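# Place the pail upright inside the drip tray

## Task

Put the pail into the drip tray standing upright, with all of its base resting on the tray's floor. Bring it down until it is no more than about a finger's width above that floor before releasing it. At the end the robot must not be touching the pail or holding the tray, and the result must stay in place without the robot's help.

## Robot and tools

Robot: two arms, left_arm and right_arm, each ending in a two-finger parallel gripper. The fingers point along the gripper's own +z axis and close along its y axis. The reported end_effector_position is the point between the pads when closed; closed fingertips reach about 19 mm past it, open ones about 6 mm. Closing pushes the tips roughly 13 mm further out, so keep that clearance above surfaces.

Scene frame (used in results): origin on the table top midway between the arms, +z up, +x out over the table, left_arm on the +y side. The names left and right do not match image sides. Printed hand positions can be a little off, more so at long reach.

Row layout (shared by execute_actions and move): one flat list of 16 numbers covering both arms, each in [-1, 1]: left dx, dy, dz, rx, ry, rz, left gripper position, left gripper speed, then the same eight for the right arm. Always send all 16 even when one arm moves. dx..rz are an offset, not a pose: a target relative to that gripper's measured pose at the start of the action, expressed in the gripper's own axes. 1.0 equals 0.6 m of translation or 180 degrees; rx, ry, rz form one rotation vector. Gripper position is absolute: +1 fully open (85 mm), 0 about 41 mm, pads touch near -0.8, -1 closes until blocked. Gripper speed sets finger travel: about 20 mm/s at -1, 85 at 0, 150 at +1. Grip force is set by the arm (roughly 190 to 235 N per pad). A 0 in a gripper slot is a real command, so to leave a gripper unchanged repeat its last two numbers.

execute_actions(actions): a list of up to 15 actions; each action is a table of up to 15 rows, one row per 1/30 s step, the last row repeated to fill 15 steps (0.5 s). Every row in an action is measured from the pose at that action's start, not from the previous row; the first action of a call starts from the last pose a result reported. Each step the command is clipped to within 70 mm and 16 degrees of the measured pose, and inverse kinematics favours position over orientation, so a far target takes several actions; after an action the arm goes no further than its last clipped pose. An empty list just returns state and images.

move(target, speed, blocking): target is one 16-number row as above, offsets from the pose in the last result that showed one. Each gripper follows a straight path, turning the short way; all paths finish together and last 0.5 to 10 s (longer ones are cut off at 10 s). speed is the path's top speed in m/s, 0.002 to 0.5 (default 0.25); turning is capped at twice that in rad/s. Paths ignore obstacles and the other arm; grippers lag and may overshoot speed near a straight elbow. Faster contact and targets deeper past contact press harder. blocking=false returns after 0.5 s while motion continues; until its end is reported, use wait or stop before sending rows or moves. The result adds a move: line with the ending (done, off_target, moving, held, fault) and active limits (paced = pose clipped; held = some steps blocked, after which the arm may suddenly go fast), plus each gripper's distance from its target.

wait(seconds): 0 to 10; arms keep their last command, a running move continues and the wait returns early when it ends. stop(): brakes a running move (needs stopping room); fingers continue. zoom_image(camera, region): region [x0, y0, x1, y1] in pixels of that camera's last image, at most 504x504; cameras cam_head_left, cam_head_right, cam_high, cam_low, cam_left_wrist, cam_right_wrist, all 896x504. finished_scene(scene): ends the current scene, given its number, irreversibly, and reports success; only call it once the pail rests in the tray untouched.

Results: left_arm | right_arm state with position (m) and end_effector_quat_wxyz; Hand target lines show where the controller is driving each gripper; step readings list positions at some steps, with HELD marking steps where an arm's command was held back. position_measured_pct is about 50 minus 50 times the finger position (0 = fully open). Fingers stopping short of the request below about 90 means something is held or blocking; near 90 or above means pads met on nothing or something very thin. A pose unreachable line means the clearance check altered that arm's command.

Gripping: close with -1 and keep sending -1. For a gentler grip open first then close to slightly narrower than the object. Release by sending a position wider than the object. Fingers may re-close on their own if the object slips.

Cautions: do not knock anything off the table; avoid the arms colliding or pressing each other; avoid hard pushes, slams and drops. Joint load limits are 48 N m (waist, shoulder, upper arm roll, elbow) and 30.2 N m (forearm roll, wrist pitch, wrist roll), held weight included; reaching one freezes that arm for 10 s and drops the rest of the call. Holding loads heats motors: MOTOR HOT warns from 60 °C, and at 75 °C an OVER-TEMPERATURE FAULT lets the arm sag. To keep an idle arm still, send its offset back to the wanted pose in a reply's first call and zeros afterwards. Joint ranges (rad): waist, upper arm roll, forearm roll, wrist roll ±69.115; shoulder ±2.250; elbow ±2.580; wrist pitch ±2.100. Elbows stop just short of straight.

Each tool is called after "Call:" by a JSON object that holds its "fn" and its "kwargs", one argument or row to a line.

## Session

Call:
{"fn": "execute_actions", "kwargs": {
  "actions": []
}}

Scene clock: 0.00 s.
left_arm: end_effector_position=(+0.2459, +0.2786, +0.3801) position_measured_pct=0.0 end_effector_quat_wxyz=(-0.157, +0.824, -0.342, +0.424) | right_arm: end_effector_position=(+0.4262, -0.2161, +0.1992) position_measured_pct=0.0 end_effector_quat_wxyz=(-0.001, -0.057, +0.998, -0.001)
Joint positions: left_arm=[-0.831 -0.916 -0.308  2.399  0.624  1.243  2.731] | right_arm=[-0.052  0.435  0.003  1.654  0.001  1.054  1.518]
Joint velocities: left_arm=[-0.    -0.    -0.001 -0.     0.001  0.    -0.001] | right_arm=[ 0.001  0.    -0.    -0.    -0.     0.001 -0.   ]
Motor temperatures (°C, as the motors report them): left_arm=[30 32 30 31 41 36 37] | right_arm=[31 36 29 31 38 39 43]
Hand target (left_arm): +0.246, +0.279, +0.380; -0.157, +0.824, -0.342, +0.424
Hand target (right_arm): +0.426, -0.216, +0.199; -0.001, -0.057, +0.998, -0.001

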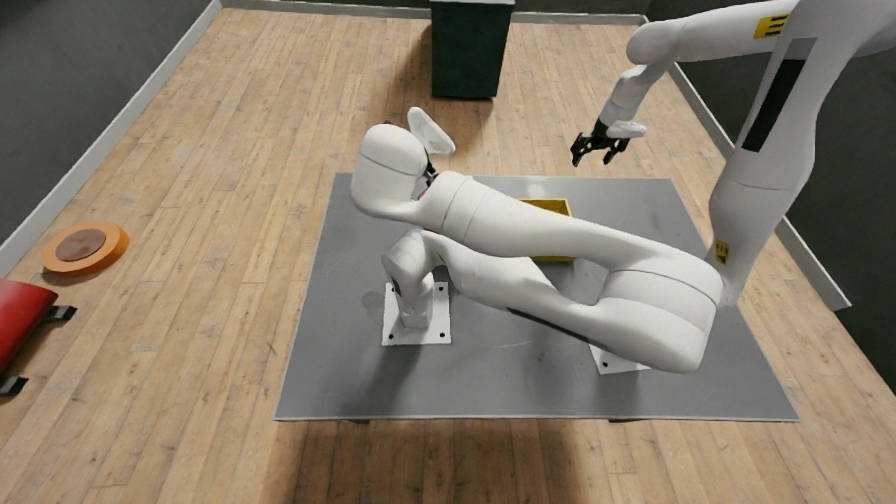

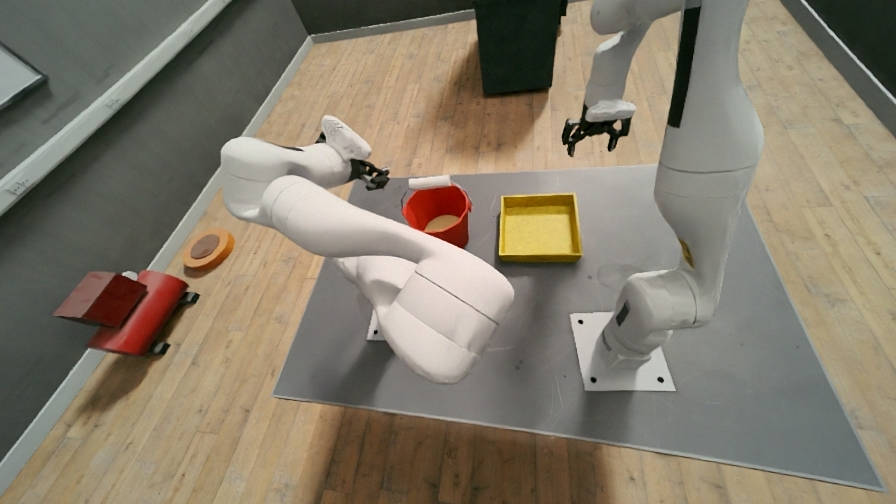

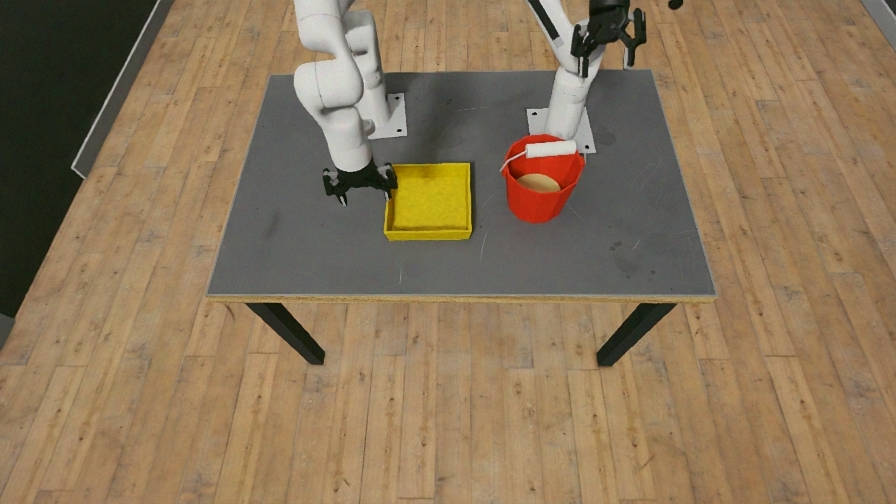

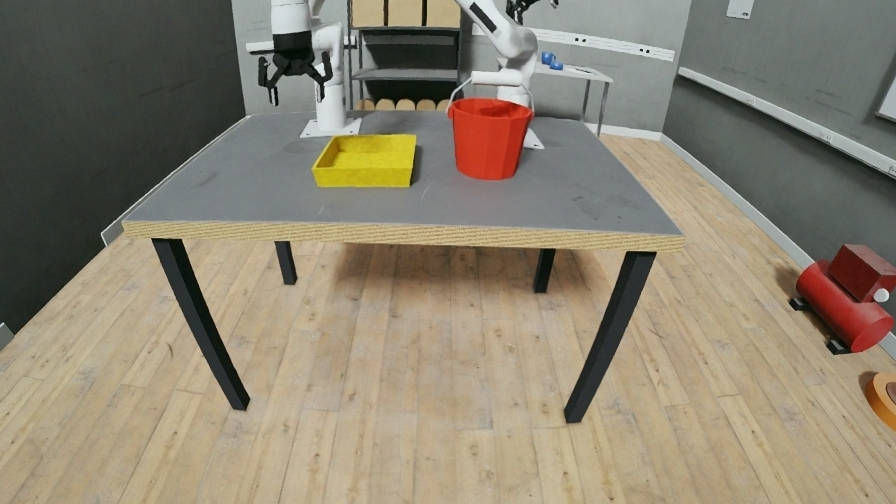

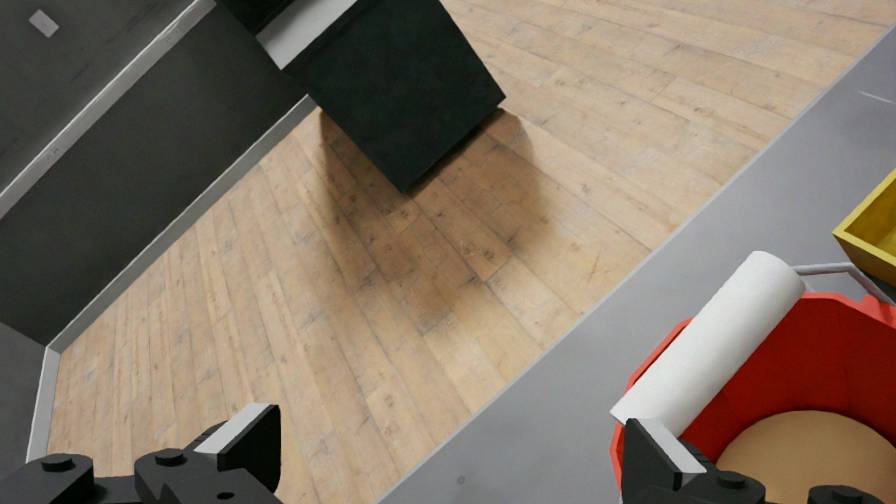

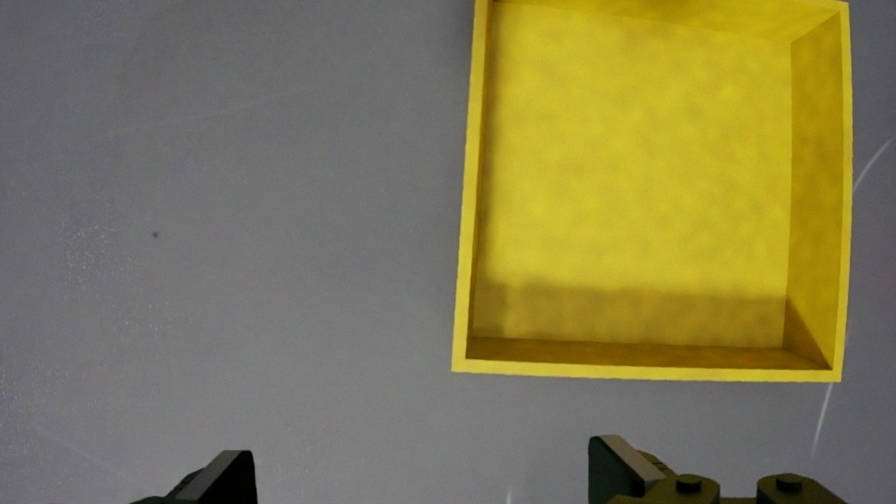

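Call:
{"fn": "move", "kwargs": {
  "target": [-0.3,-0.168,-0.145,0,0,0,1,0,0.1,0.1,-0.3,0,0,0,1,0]
}}

Call:
{"fn": "move", "kwargs": {
  "target": [0,0,0,0,0,0,1,0,0.17,0.55,0,0,0,0.5,1,0]
}}

Scene clock: 1.90 s.
left_arm: end_effector_position=(+0.1458, +0.4801, +0.3806) position_measured_pct=0.0 end_effector_quat_wxyz=(-0.158, +0.825, -0.340, +0.424) | right_arm: end_effector_position=(+0.3602, -0.1629, +0.3795) position_measured_pct=0.0 end_effector_quat_wxyz=(-0.001, -0.056, +0.998, -0.001)
Joint positions: left_arm=[-0.293 -0.62  -1.234  2.072  0.374  1.281  2.324] | right_arm=[-0.181  0.194 -0.037  1.398  0.008  1.551  1.35 ]
Joint velocities: left_arm=[ 0.022  0.004 -0.006 -0.003  0.003  0.005 -0.005] | right_arm=[-0.001  0.    -0.    -0.001  0.     0.002  0.001]
Motor temperatures (°C, as the motors report them): left_arm=[30 32 30 31 41 36 37] | right_arm=[31 36 29 32 38 39 43]
Hand target (left_arm): +0.146, +0.480, +0.381; -0.157, +0.824, -0.341, +0.424
Hand target (right_arm): +0.360, -0.163, +0.380; -0.001, -0.056, +0.998, -0.001
Off the commanded pose (left_arm): 0.001 m, 0 deg.
Off the commanded pose (right_arm): 0.000 m, 0 deg.
move: done

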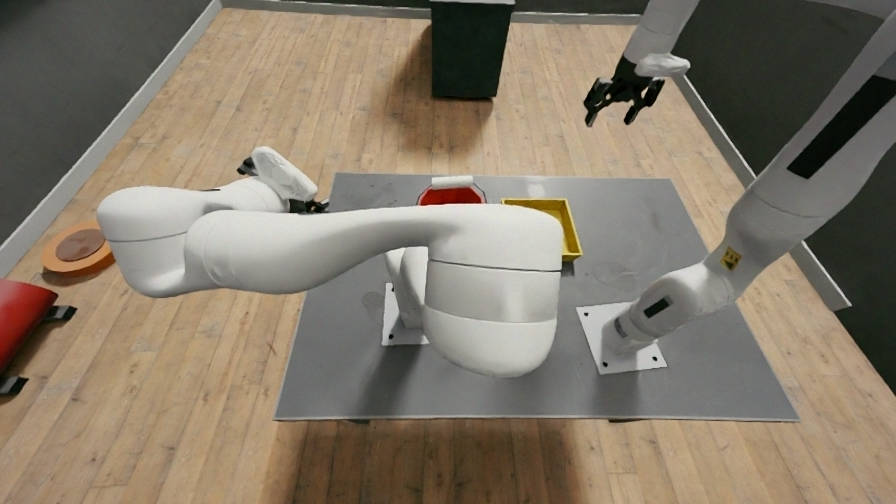

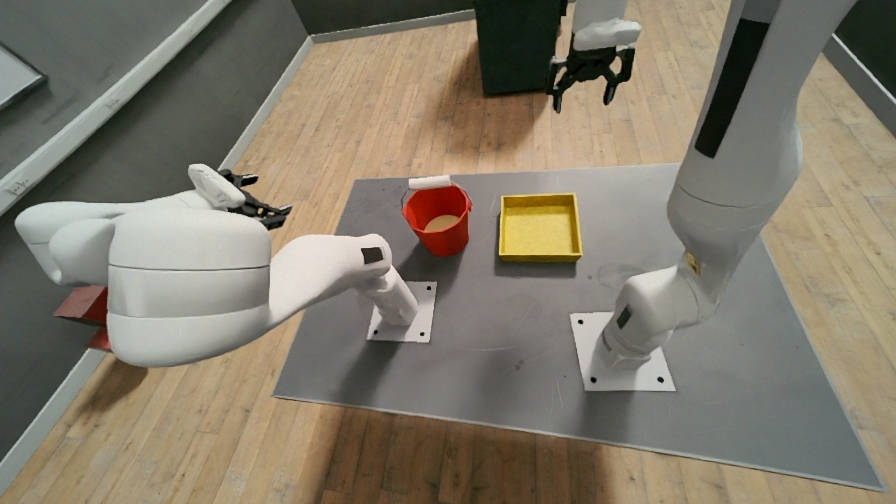

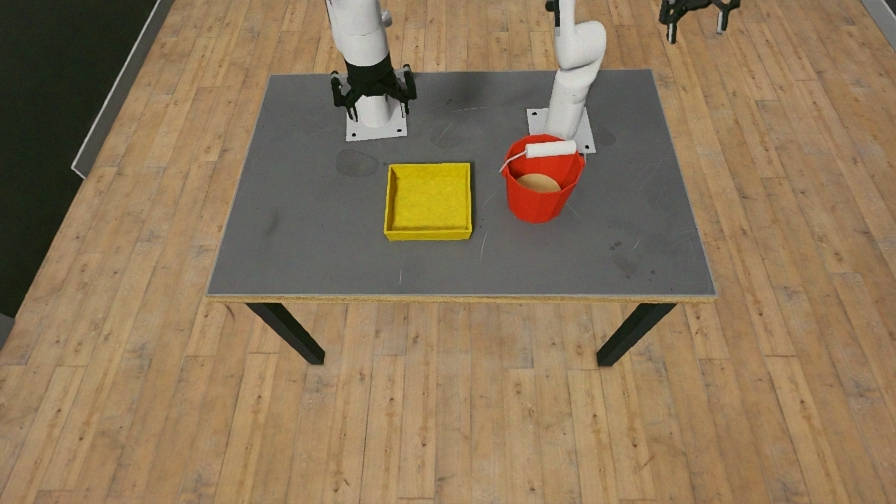

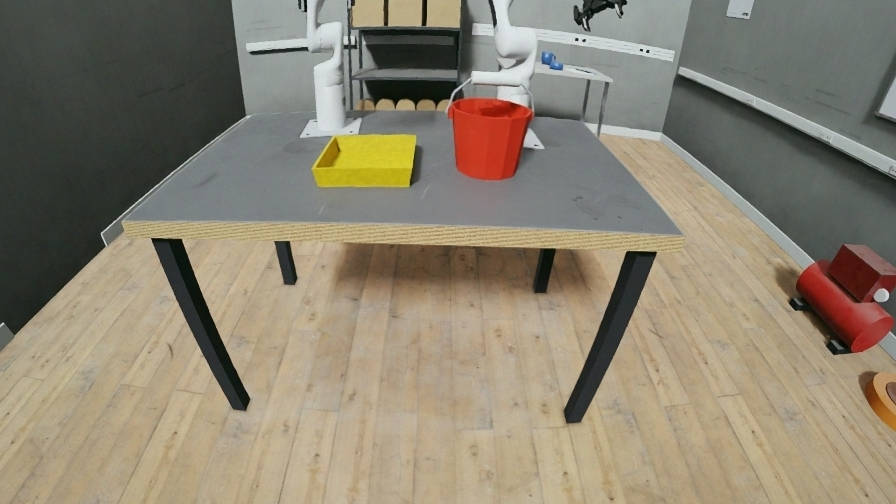

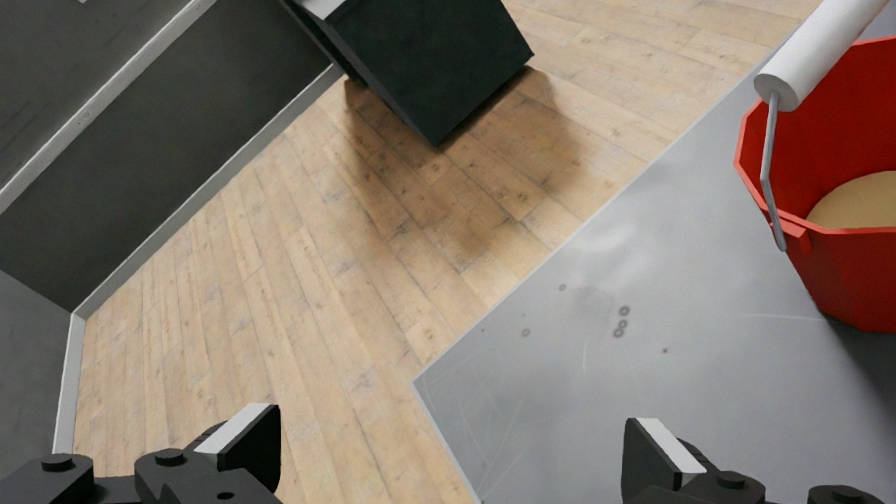

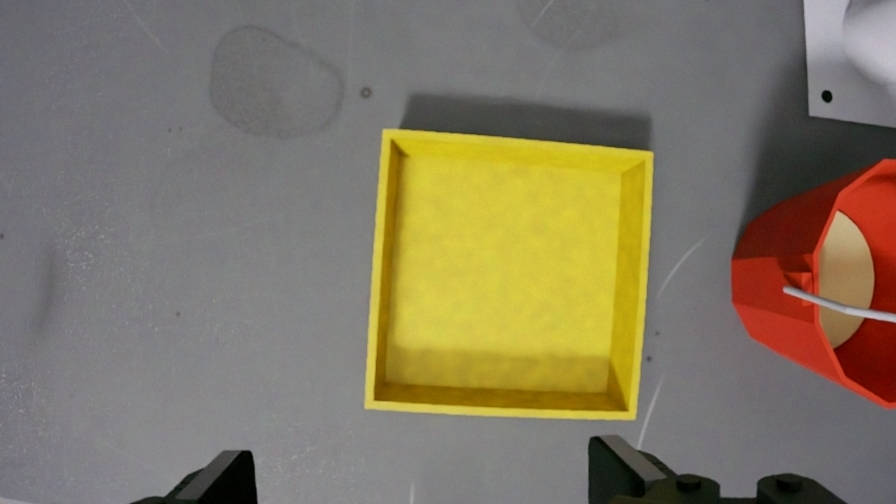

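Scene clock: 5.50 s.
left_arm: end_effector_position=(+0.1458, +0.4801, +0.3806) position_measured_pct=0.0 end_effector_quat_wxyz=(-0.158, +0.825, -0.340, +0.424) | right_arm: end_effector_position=(+0.2221, +0.1543, +0.3797) position_measured_pct=0.0 end_effector_quat_wxyz=(+0.000, +0.666, +0.746, -0.000)
Joint positions: left_arm=[-0.293 -0.62  -1.234  2.072  0.374  1.281  2.324] | right_arm=[-0.943  0.421 -0.063  1.079  0.026  1.642 -1.003]
Joint velocities: left_arm=[-0.     0.    -0.     0.     0.     0.001 -0.001] | right_arm=[-0.008  0.007 -0.002 -0.007  0.002  0.004 -0.007]
Motor temperatures (°C, as the motors report them): left_arm=[30 32 30 31 41 36 37] | right_arm=[31 36 29 32 38 39 43]
Hand target (left_arm): +0.146, +0.480, +0.381; -0.158, +0.825, -0.340, +0.424
Hand target (right_arm): +0.222, +0.155, +0.379; +0.000, +0.666, +0.746, -0.000
Off the commanded pose (left_arm): 0.000 m, 0 deg.
Off the commanded pose (right_arm): 0.001 m, 0 deg.
move: done

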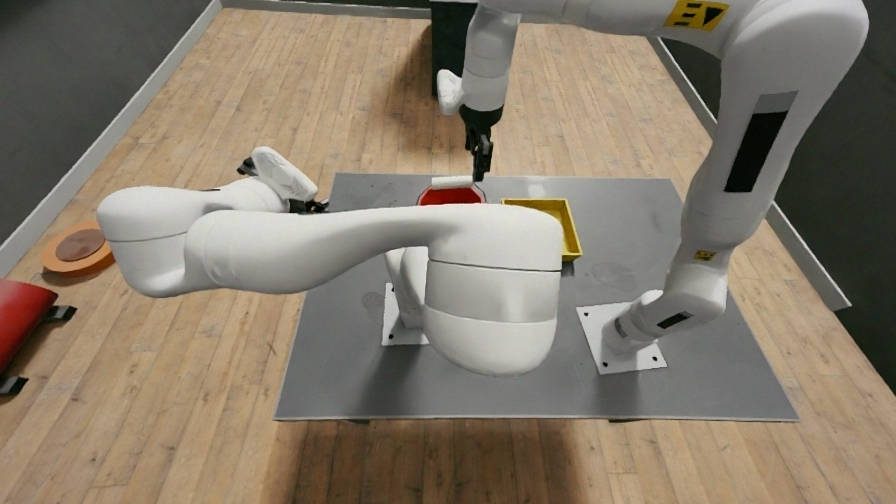

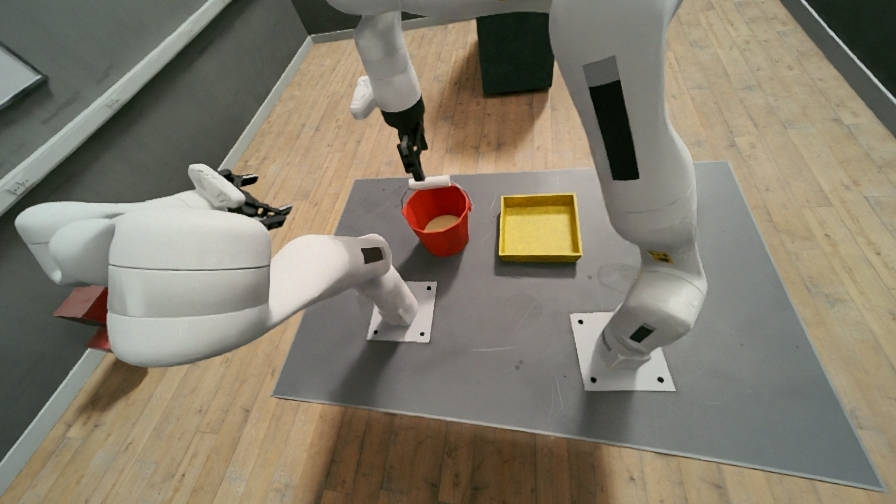

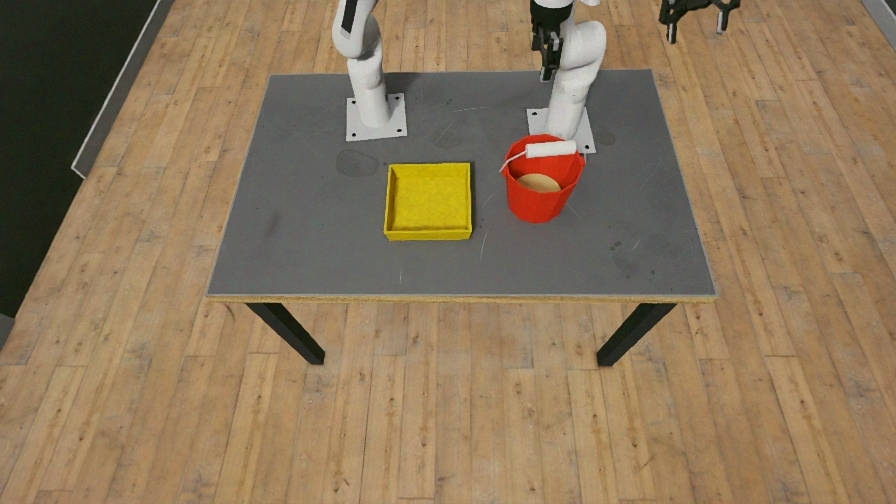

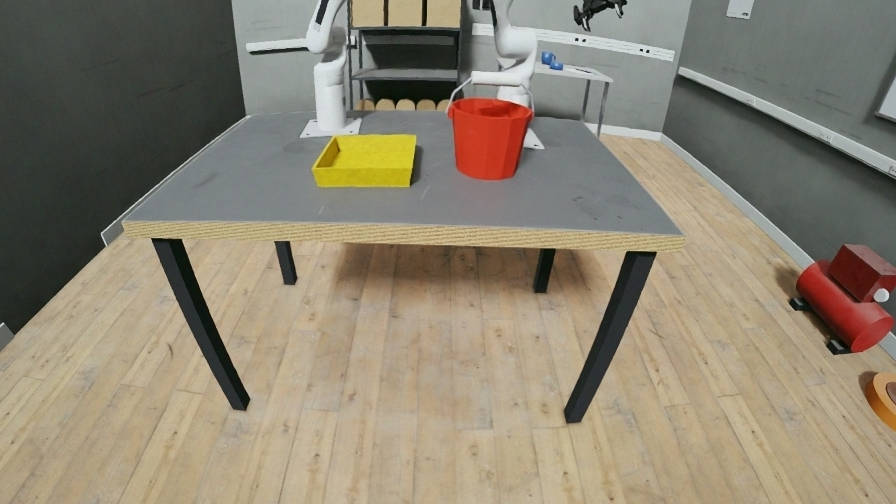

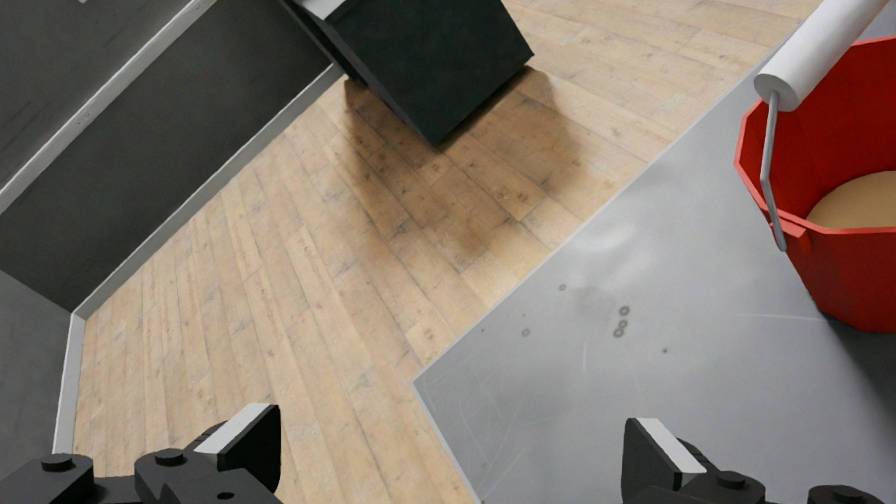

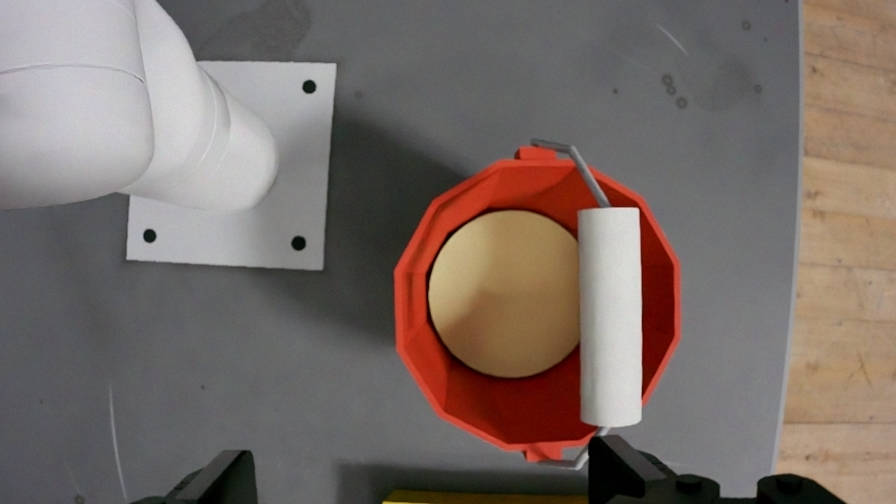

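Call:
{"fn": "move", "kwargs": {
  "target": [0,0,0,0,0,0,1,0,-0.006,0.146,0.15,0,0,0,1,0],
  "speed": 0.15
}}

Call:
{"fn": "zoom_image", "kwargs": {
  "camera": "cam_low",
  "region": [410,0,570,150]
}}

Scene clock: 6.97 s.
left_arm: end_effector_position=(+0.1458, +0.4801, +0.3806) position_measured_pct=0.0 end_effector_quat_wxyz=(-0.158, +0.825, -0.340, +0.424) | right_arm: end_effector_position=(+0.3094, +0.1604, +0.2896) position_measured_pct=0.0 end_effector_quat_wxyz=(+0.000, +0.666, +0.746, -0.000)
Joint positions: left_arm=[-0.293 -0.62  -1.234  2.072  0.374  1.281  2.324] | right_arm=[-0.818  0.57  -0.042  1.121  0.024  1.451 -0.86 ]
Joint velocities: left_arm=[-0.    -0.    -0.     0.    -0.002  0.     0.001] | right_arm=[ 0.004  0.004  0.001 -0.001  0.    -0.     0.002]
Motor temperatures (°C, as the motors report them): left_arm=[30 32 30 31 41 36 37] | right_arm=[31 36 29 32 38 39 43]
Hand target (left_arm): +0.146, +0.480, +0.381; -0.158, +0.825, -0.340, +0.424
Hand target (right_arm): +0.310, +0.160, +0.289; +0.000, +0.666, +0.746, -0.000
Off the commanded pose (left_arm): 0.000 m, 0 deg.
Off the commanded pose (right_arm): 0.000 m, 0 deg.
move: done

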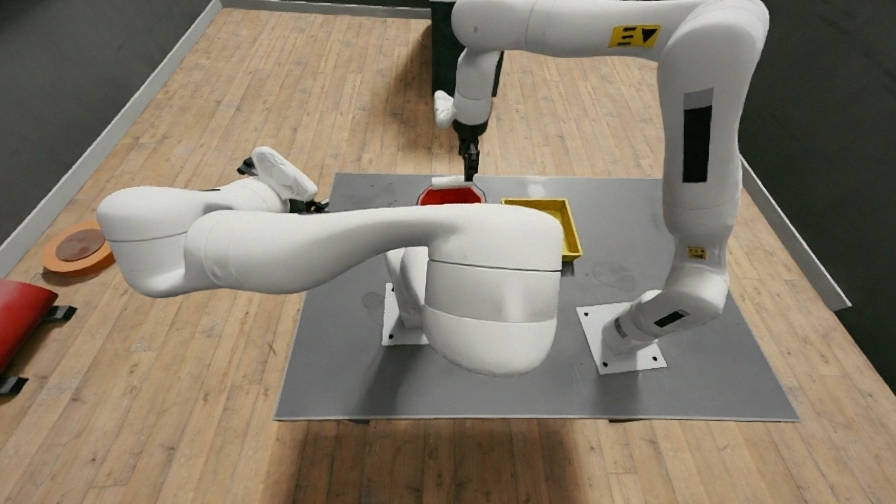

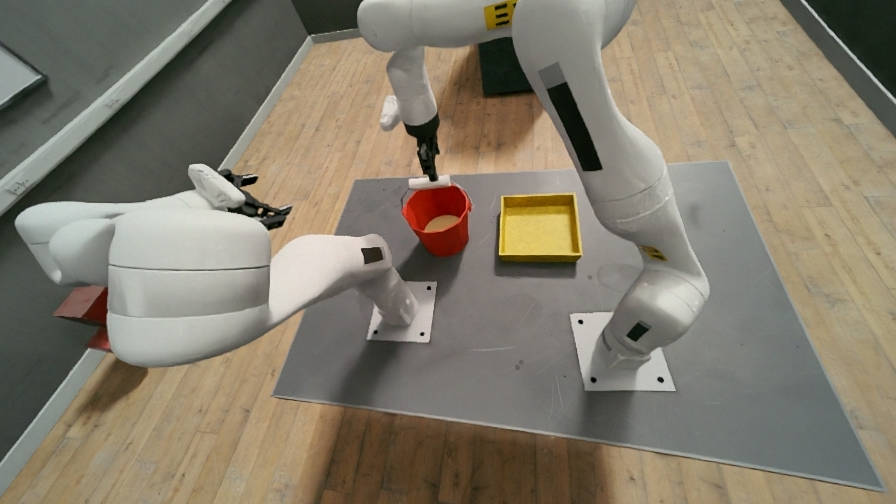

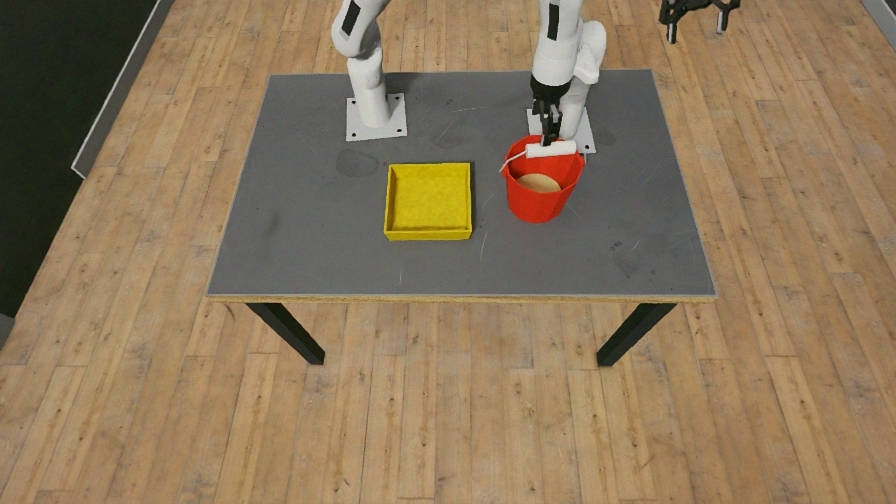

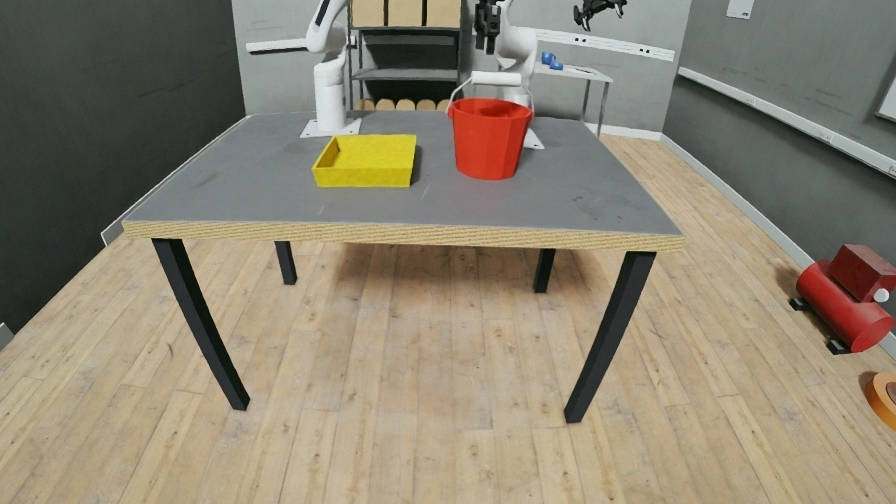

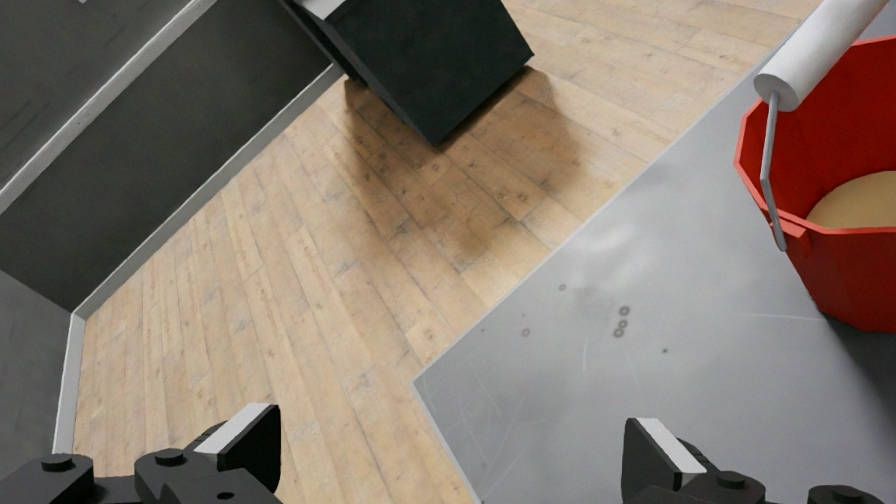

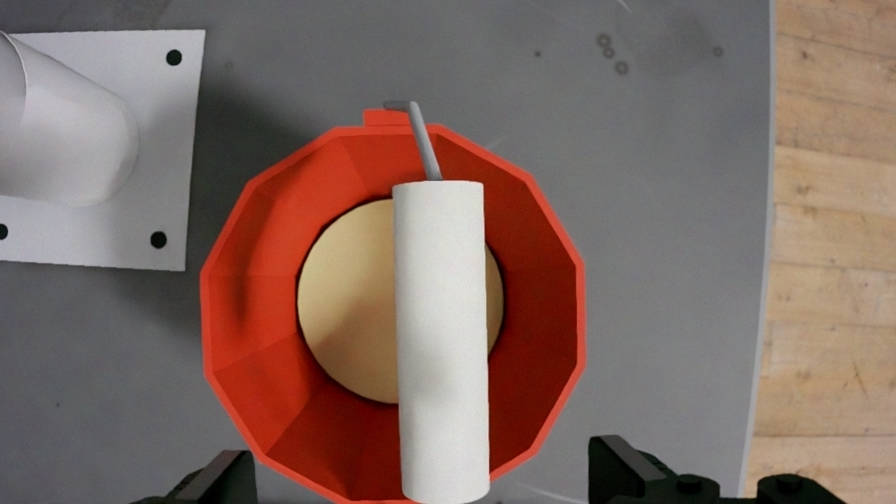

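Region (410, 0, 570, 150) of cam_low's 896x504 image, scaled by 3.150, with more detail than that image has; it fills the top 472 rows of this view, and the rest is white.

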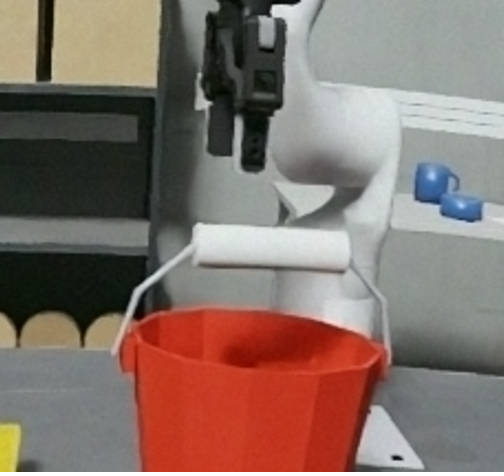

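Call:
{"fn": "move", "kwargs": {
  "target": [0,0,0,0,0,0,1,0,0.033,0.01,0.14,0,0,0,1,0],
  "speed": 0.06
}}

Call:
{"fn": "zoom_image", "kwargs": {
  "camera": "cam_low",
  "region": [410,0,570,150]
}}

Scene clock: 8.90 s.
left_arm: end_effector_position=(+0.1458, +0.4801, +0.3806) position_measured_pct=0.0 end_effector_quat_wxyz=(-0.158, +0.825, -0.340, +0.424) | right_arm: end_effector_position=(+0.3131, +0.1807, +0.2057) position_measured_pct=0.0 end_effector_quat_wxyz=(+0.001, +0.666, +0.746, +0.000)
Joint positions: left_arm=[-0.293 -0.62  -1.234  2.072  0.374  1.281  2.324] | right_arm=[-0.831  0.664 -0.046  1.227  0.031  1.251 -0.88 ]
Joint velocities: left_arm=[-0.001  0.    -0.001  0.    -0.002  0.    -0.   ] | right_arm=[ 0.001  0.003 -0.     0.001  0.    -0.003  0.   ]
Motor temperatures (°C, as the motors report them): left_arm=[30 32 30 31 41 36 37] | right_arm=[31 37 29 32 38 39 43]
Hand target (left_arm): +0.146, +0.480, +0.381; -0.158, +0.825, -0.340, +0.424
Hand target (right_arm): +0.313, +0.181, +0.206; +0.001, +0.666, +0.746, -0.000
Off the commanded pose (left_arm): 0.000 m, 0 deg.
Off the commanded pose (right_arm): 0.000 m, 0 deg.
move: done

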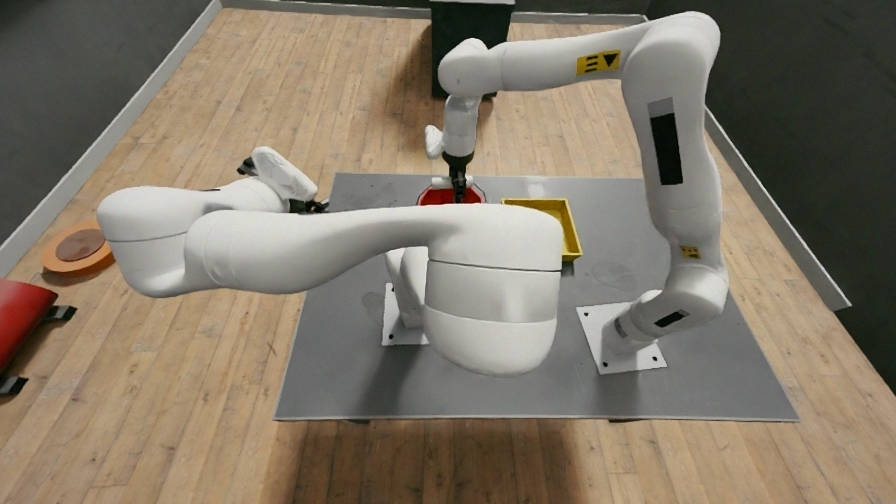

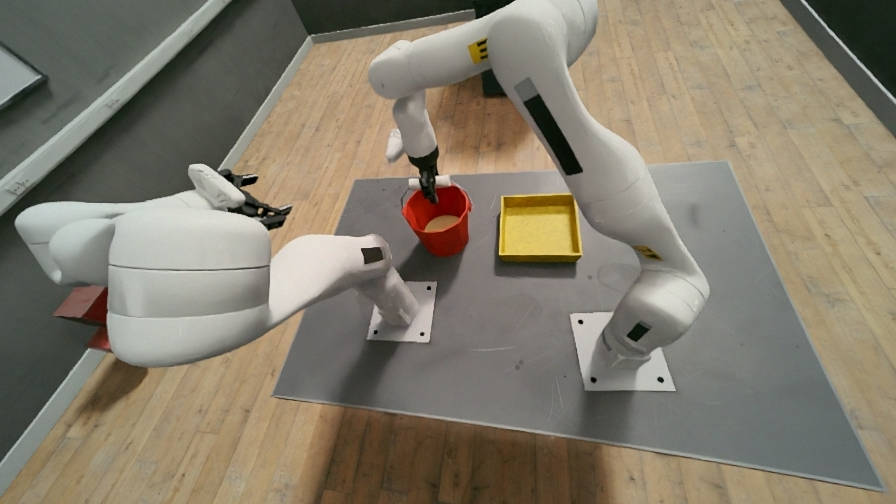

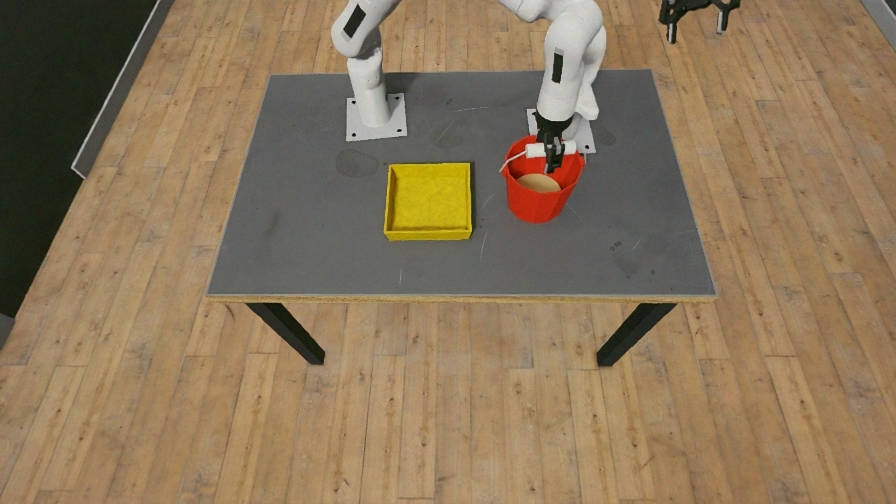

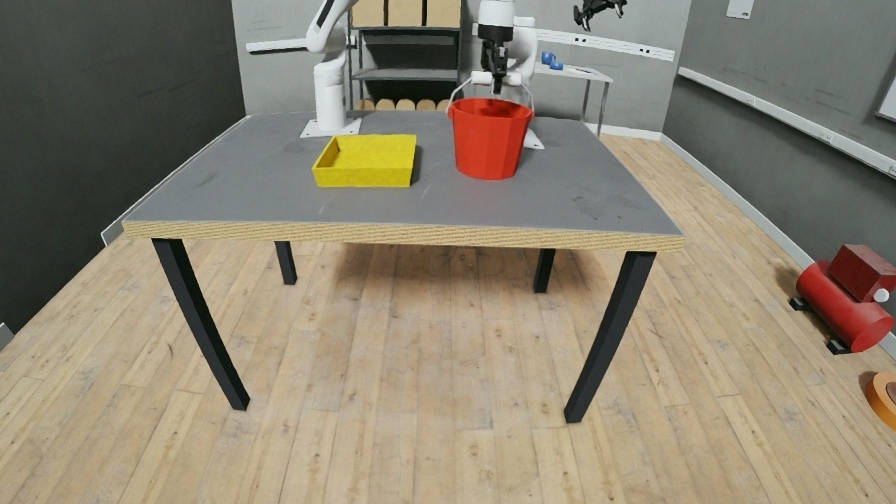

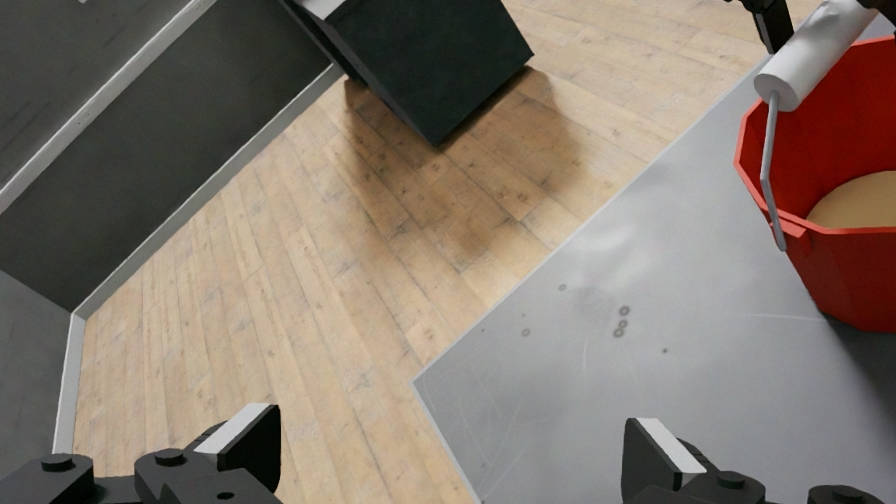

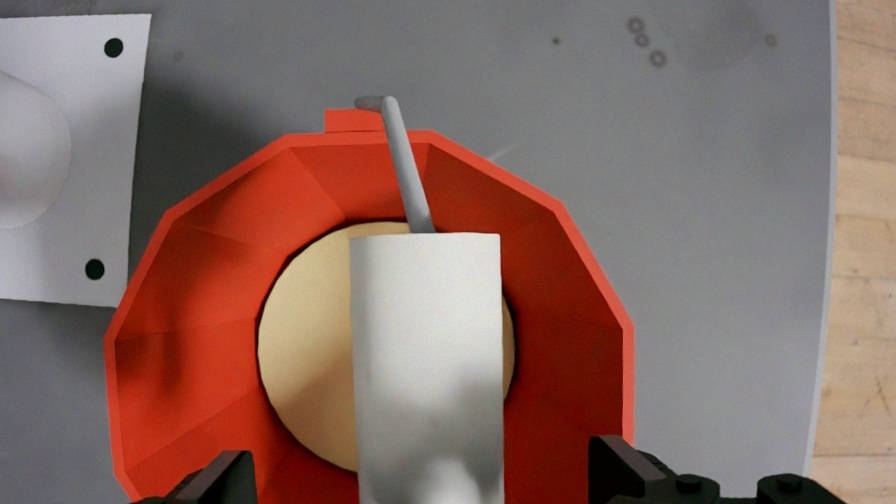

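Region (410, 0, 570, 150) of cam_low's 896x504 image, scaled by 3.150, with more detail than that image has; it fills the top 472 rows of this view, and the rest is white.

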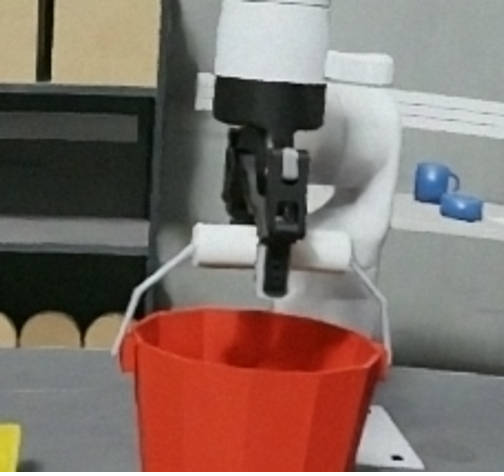

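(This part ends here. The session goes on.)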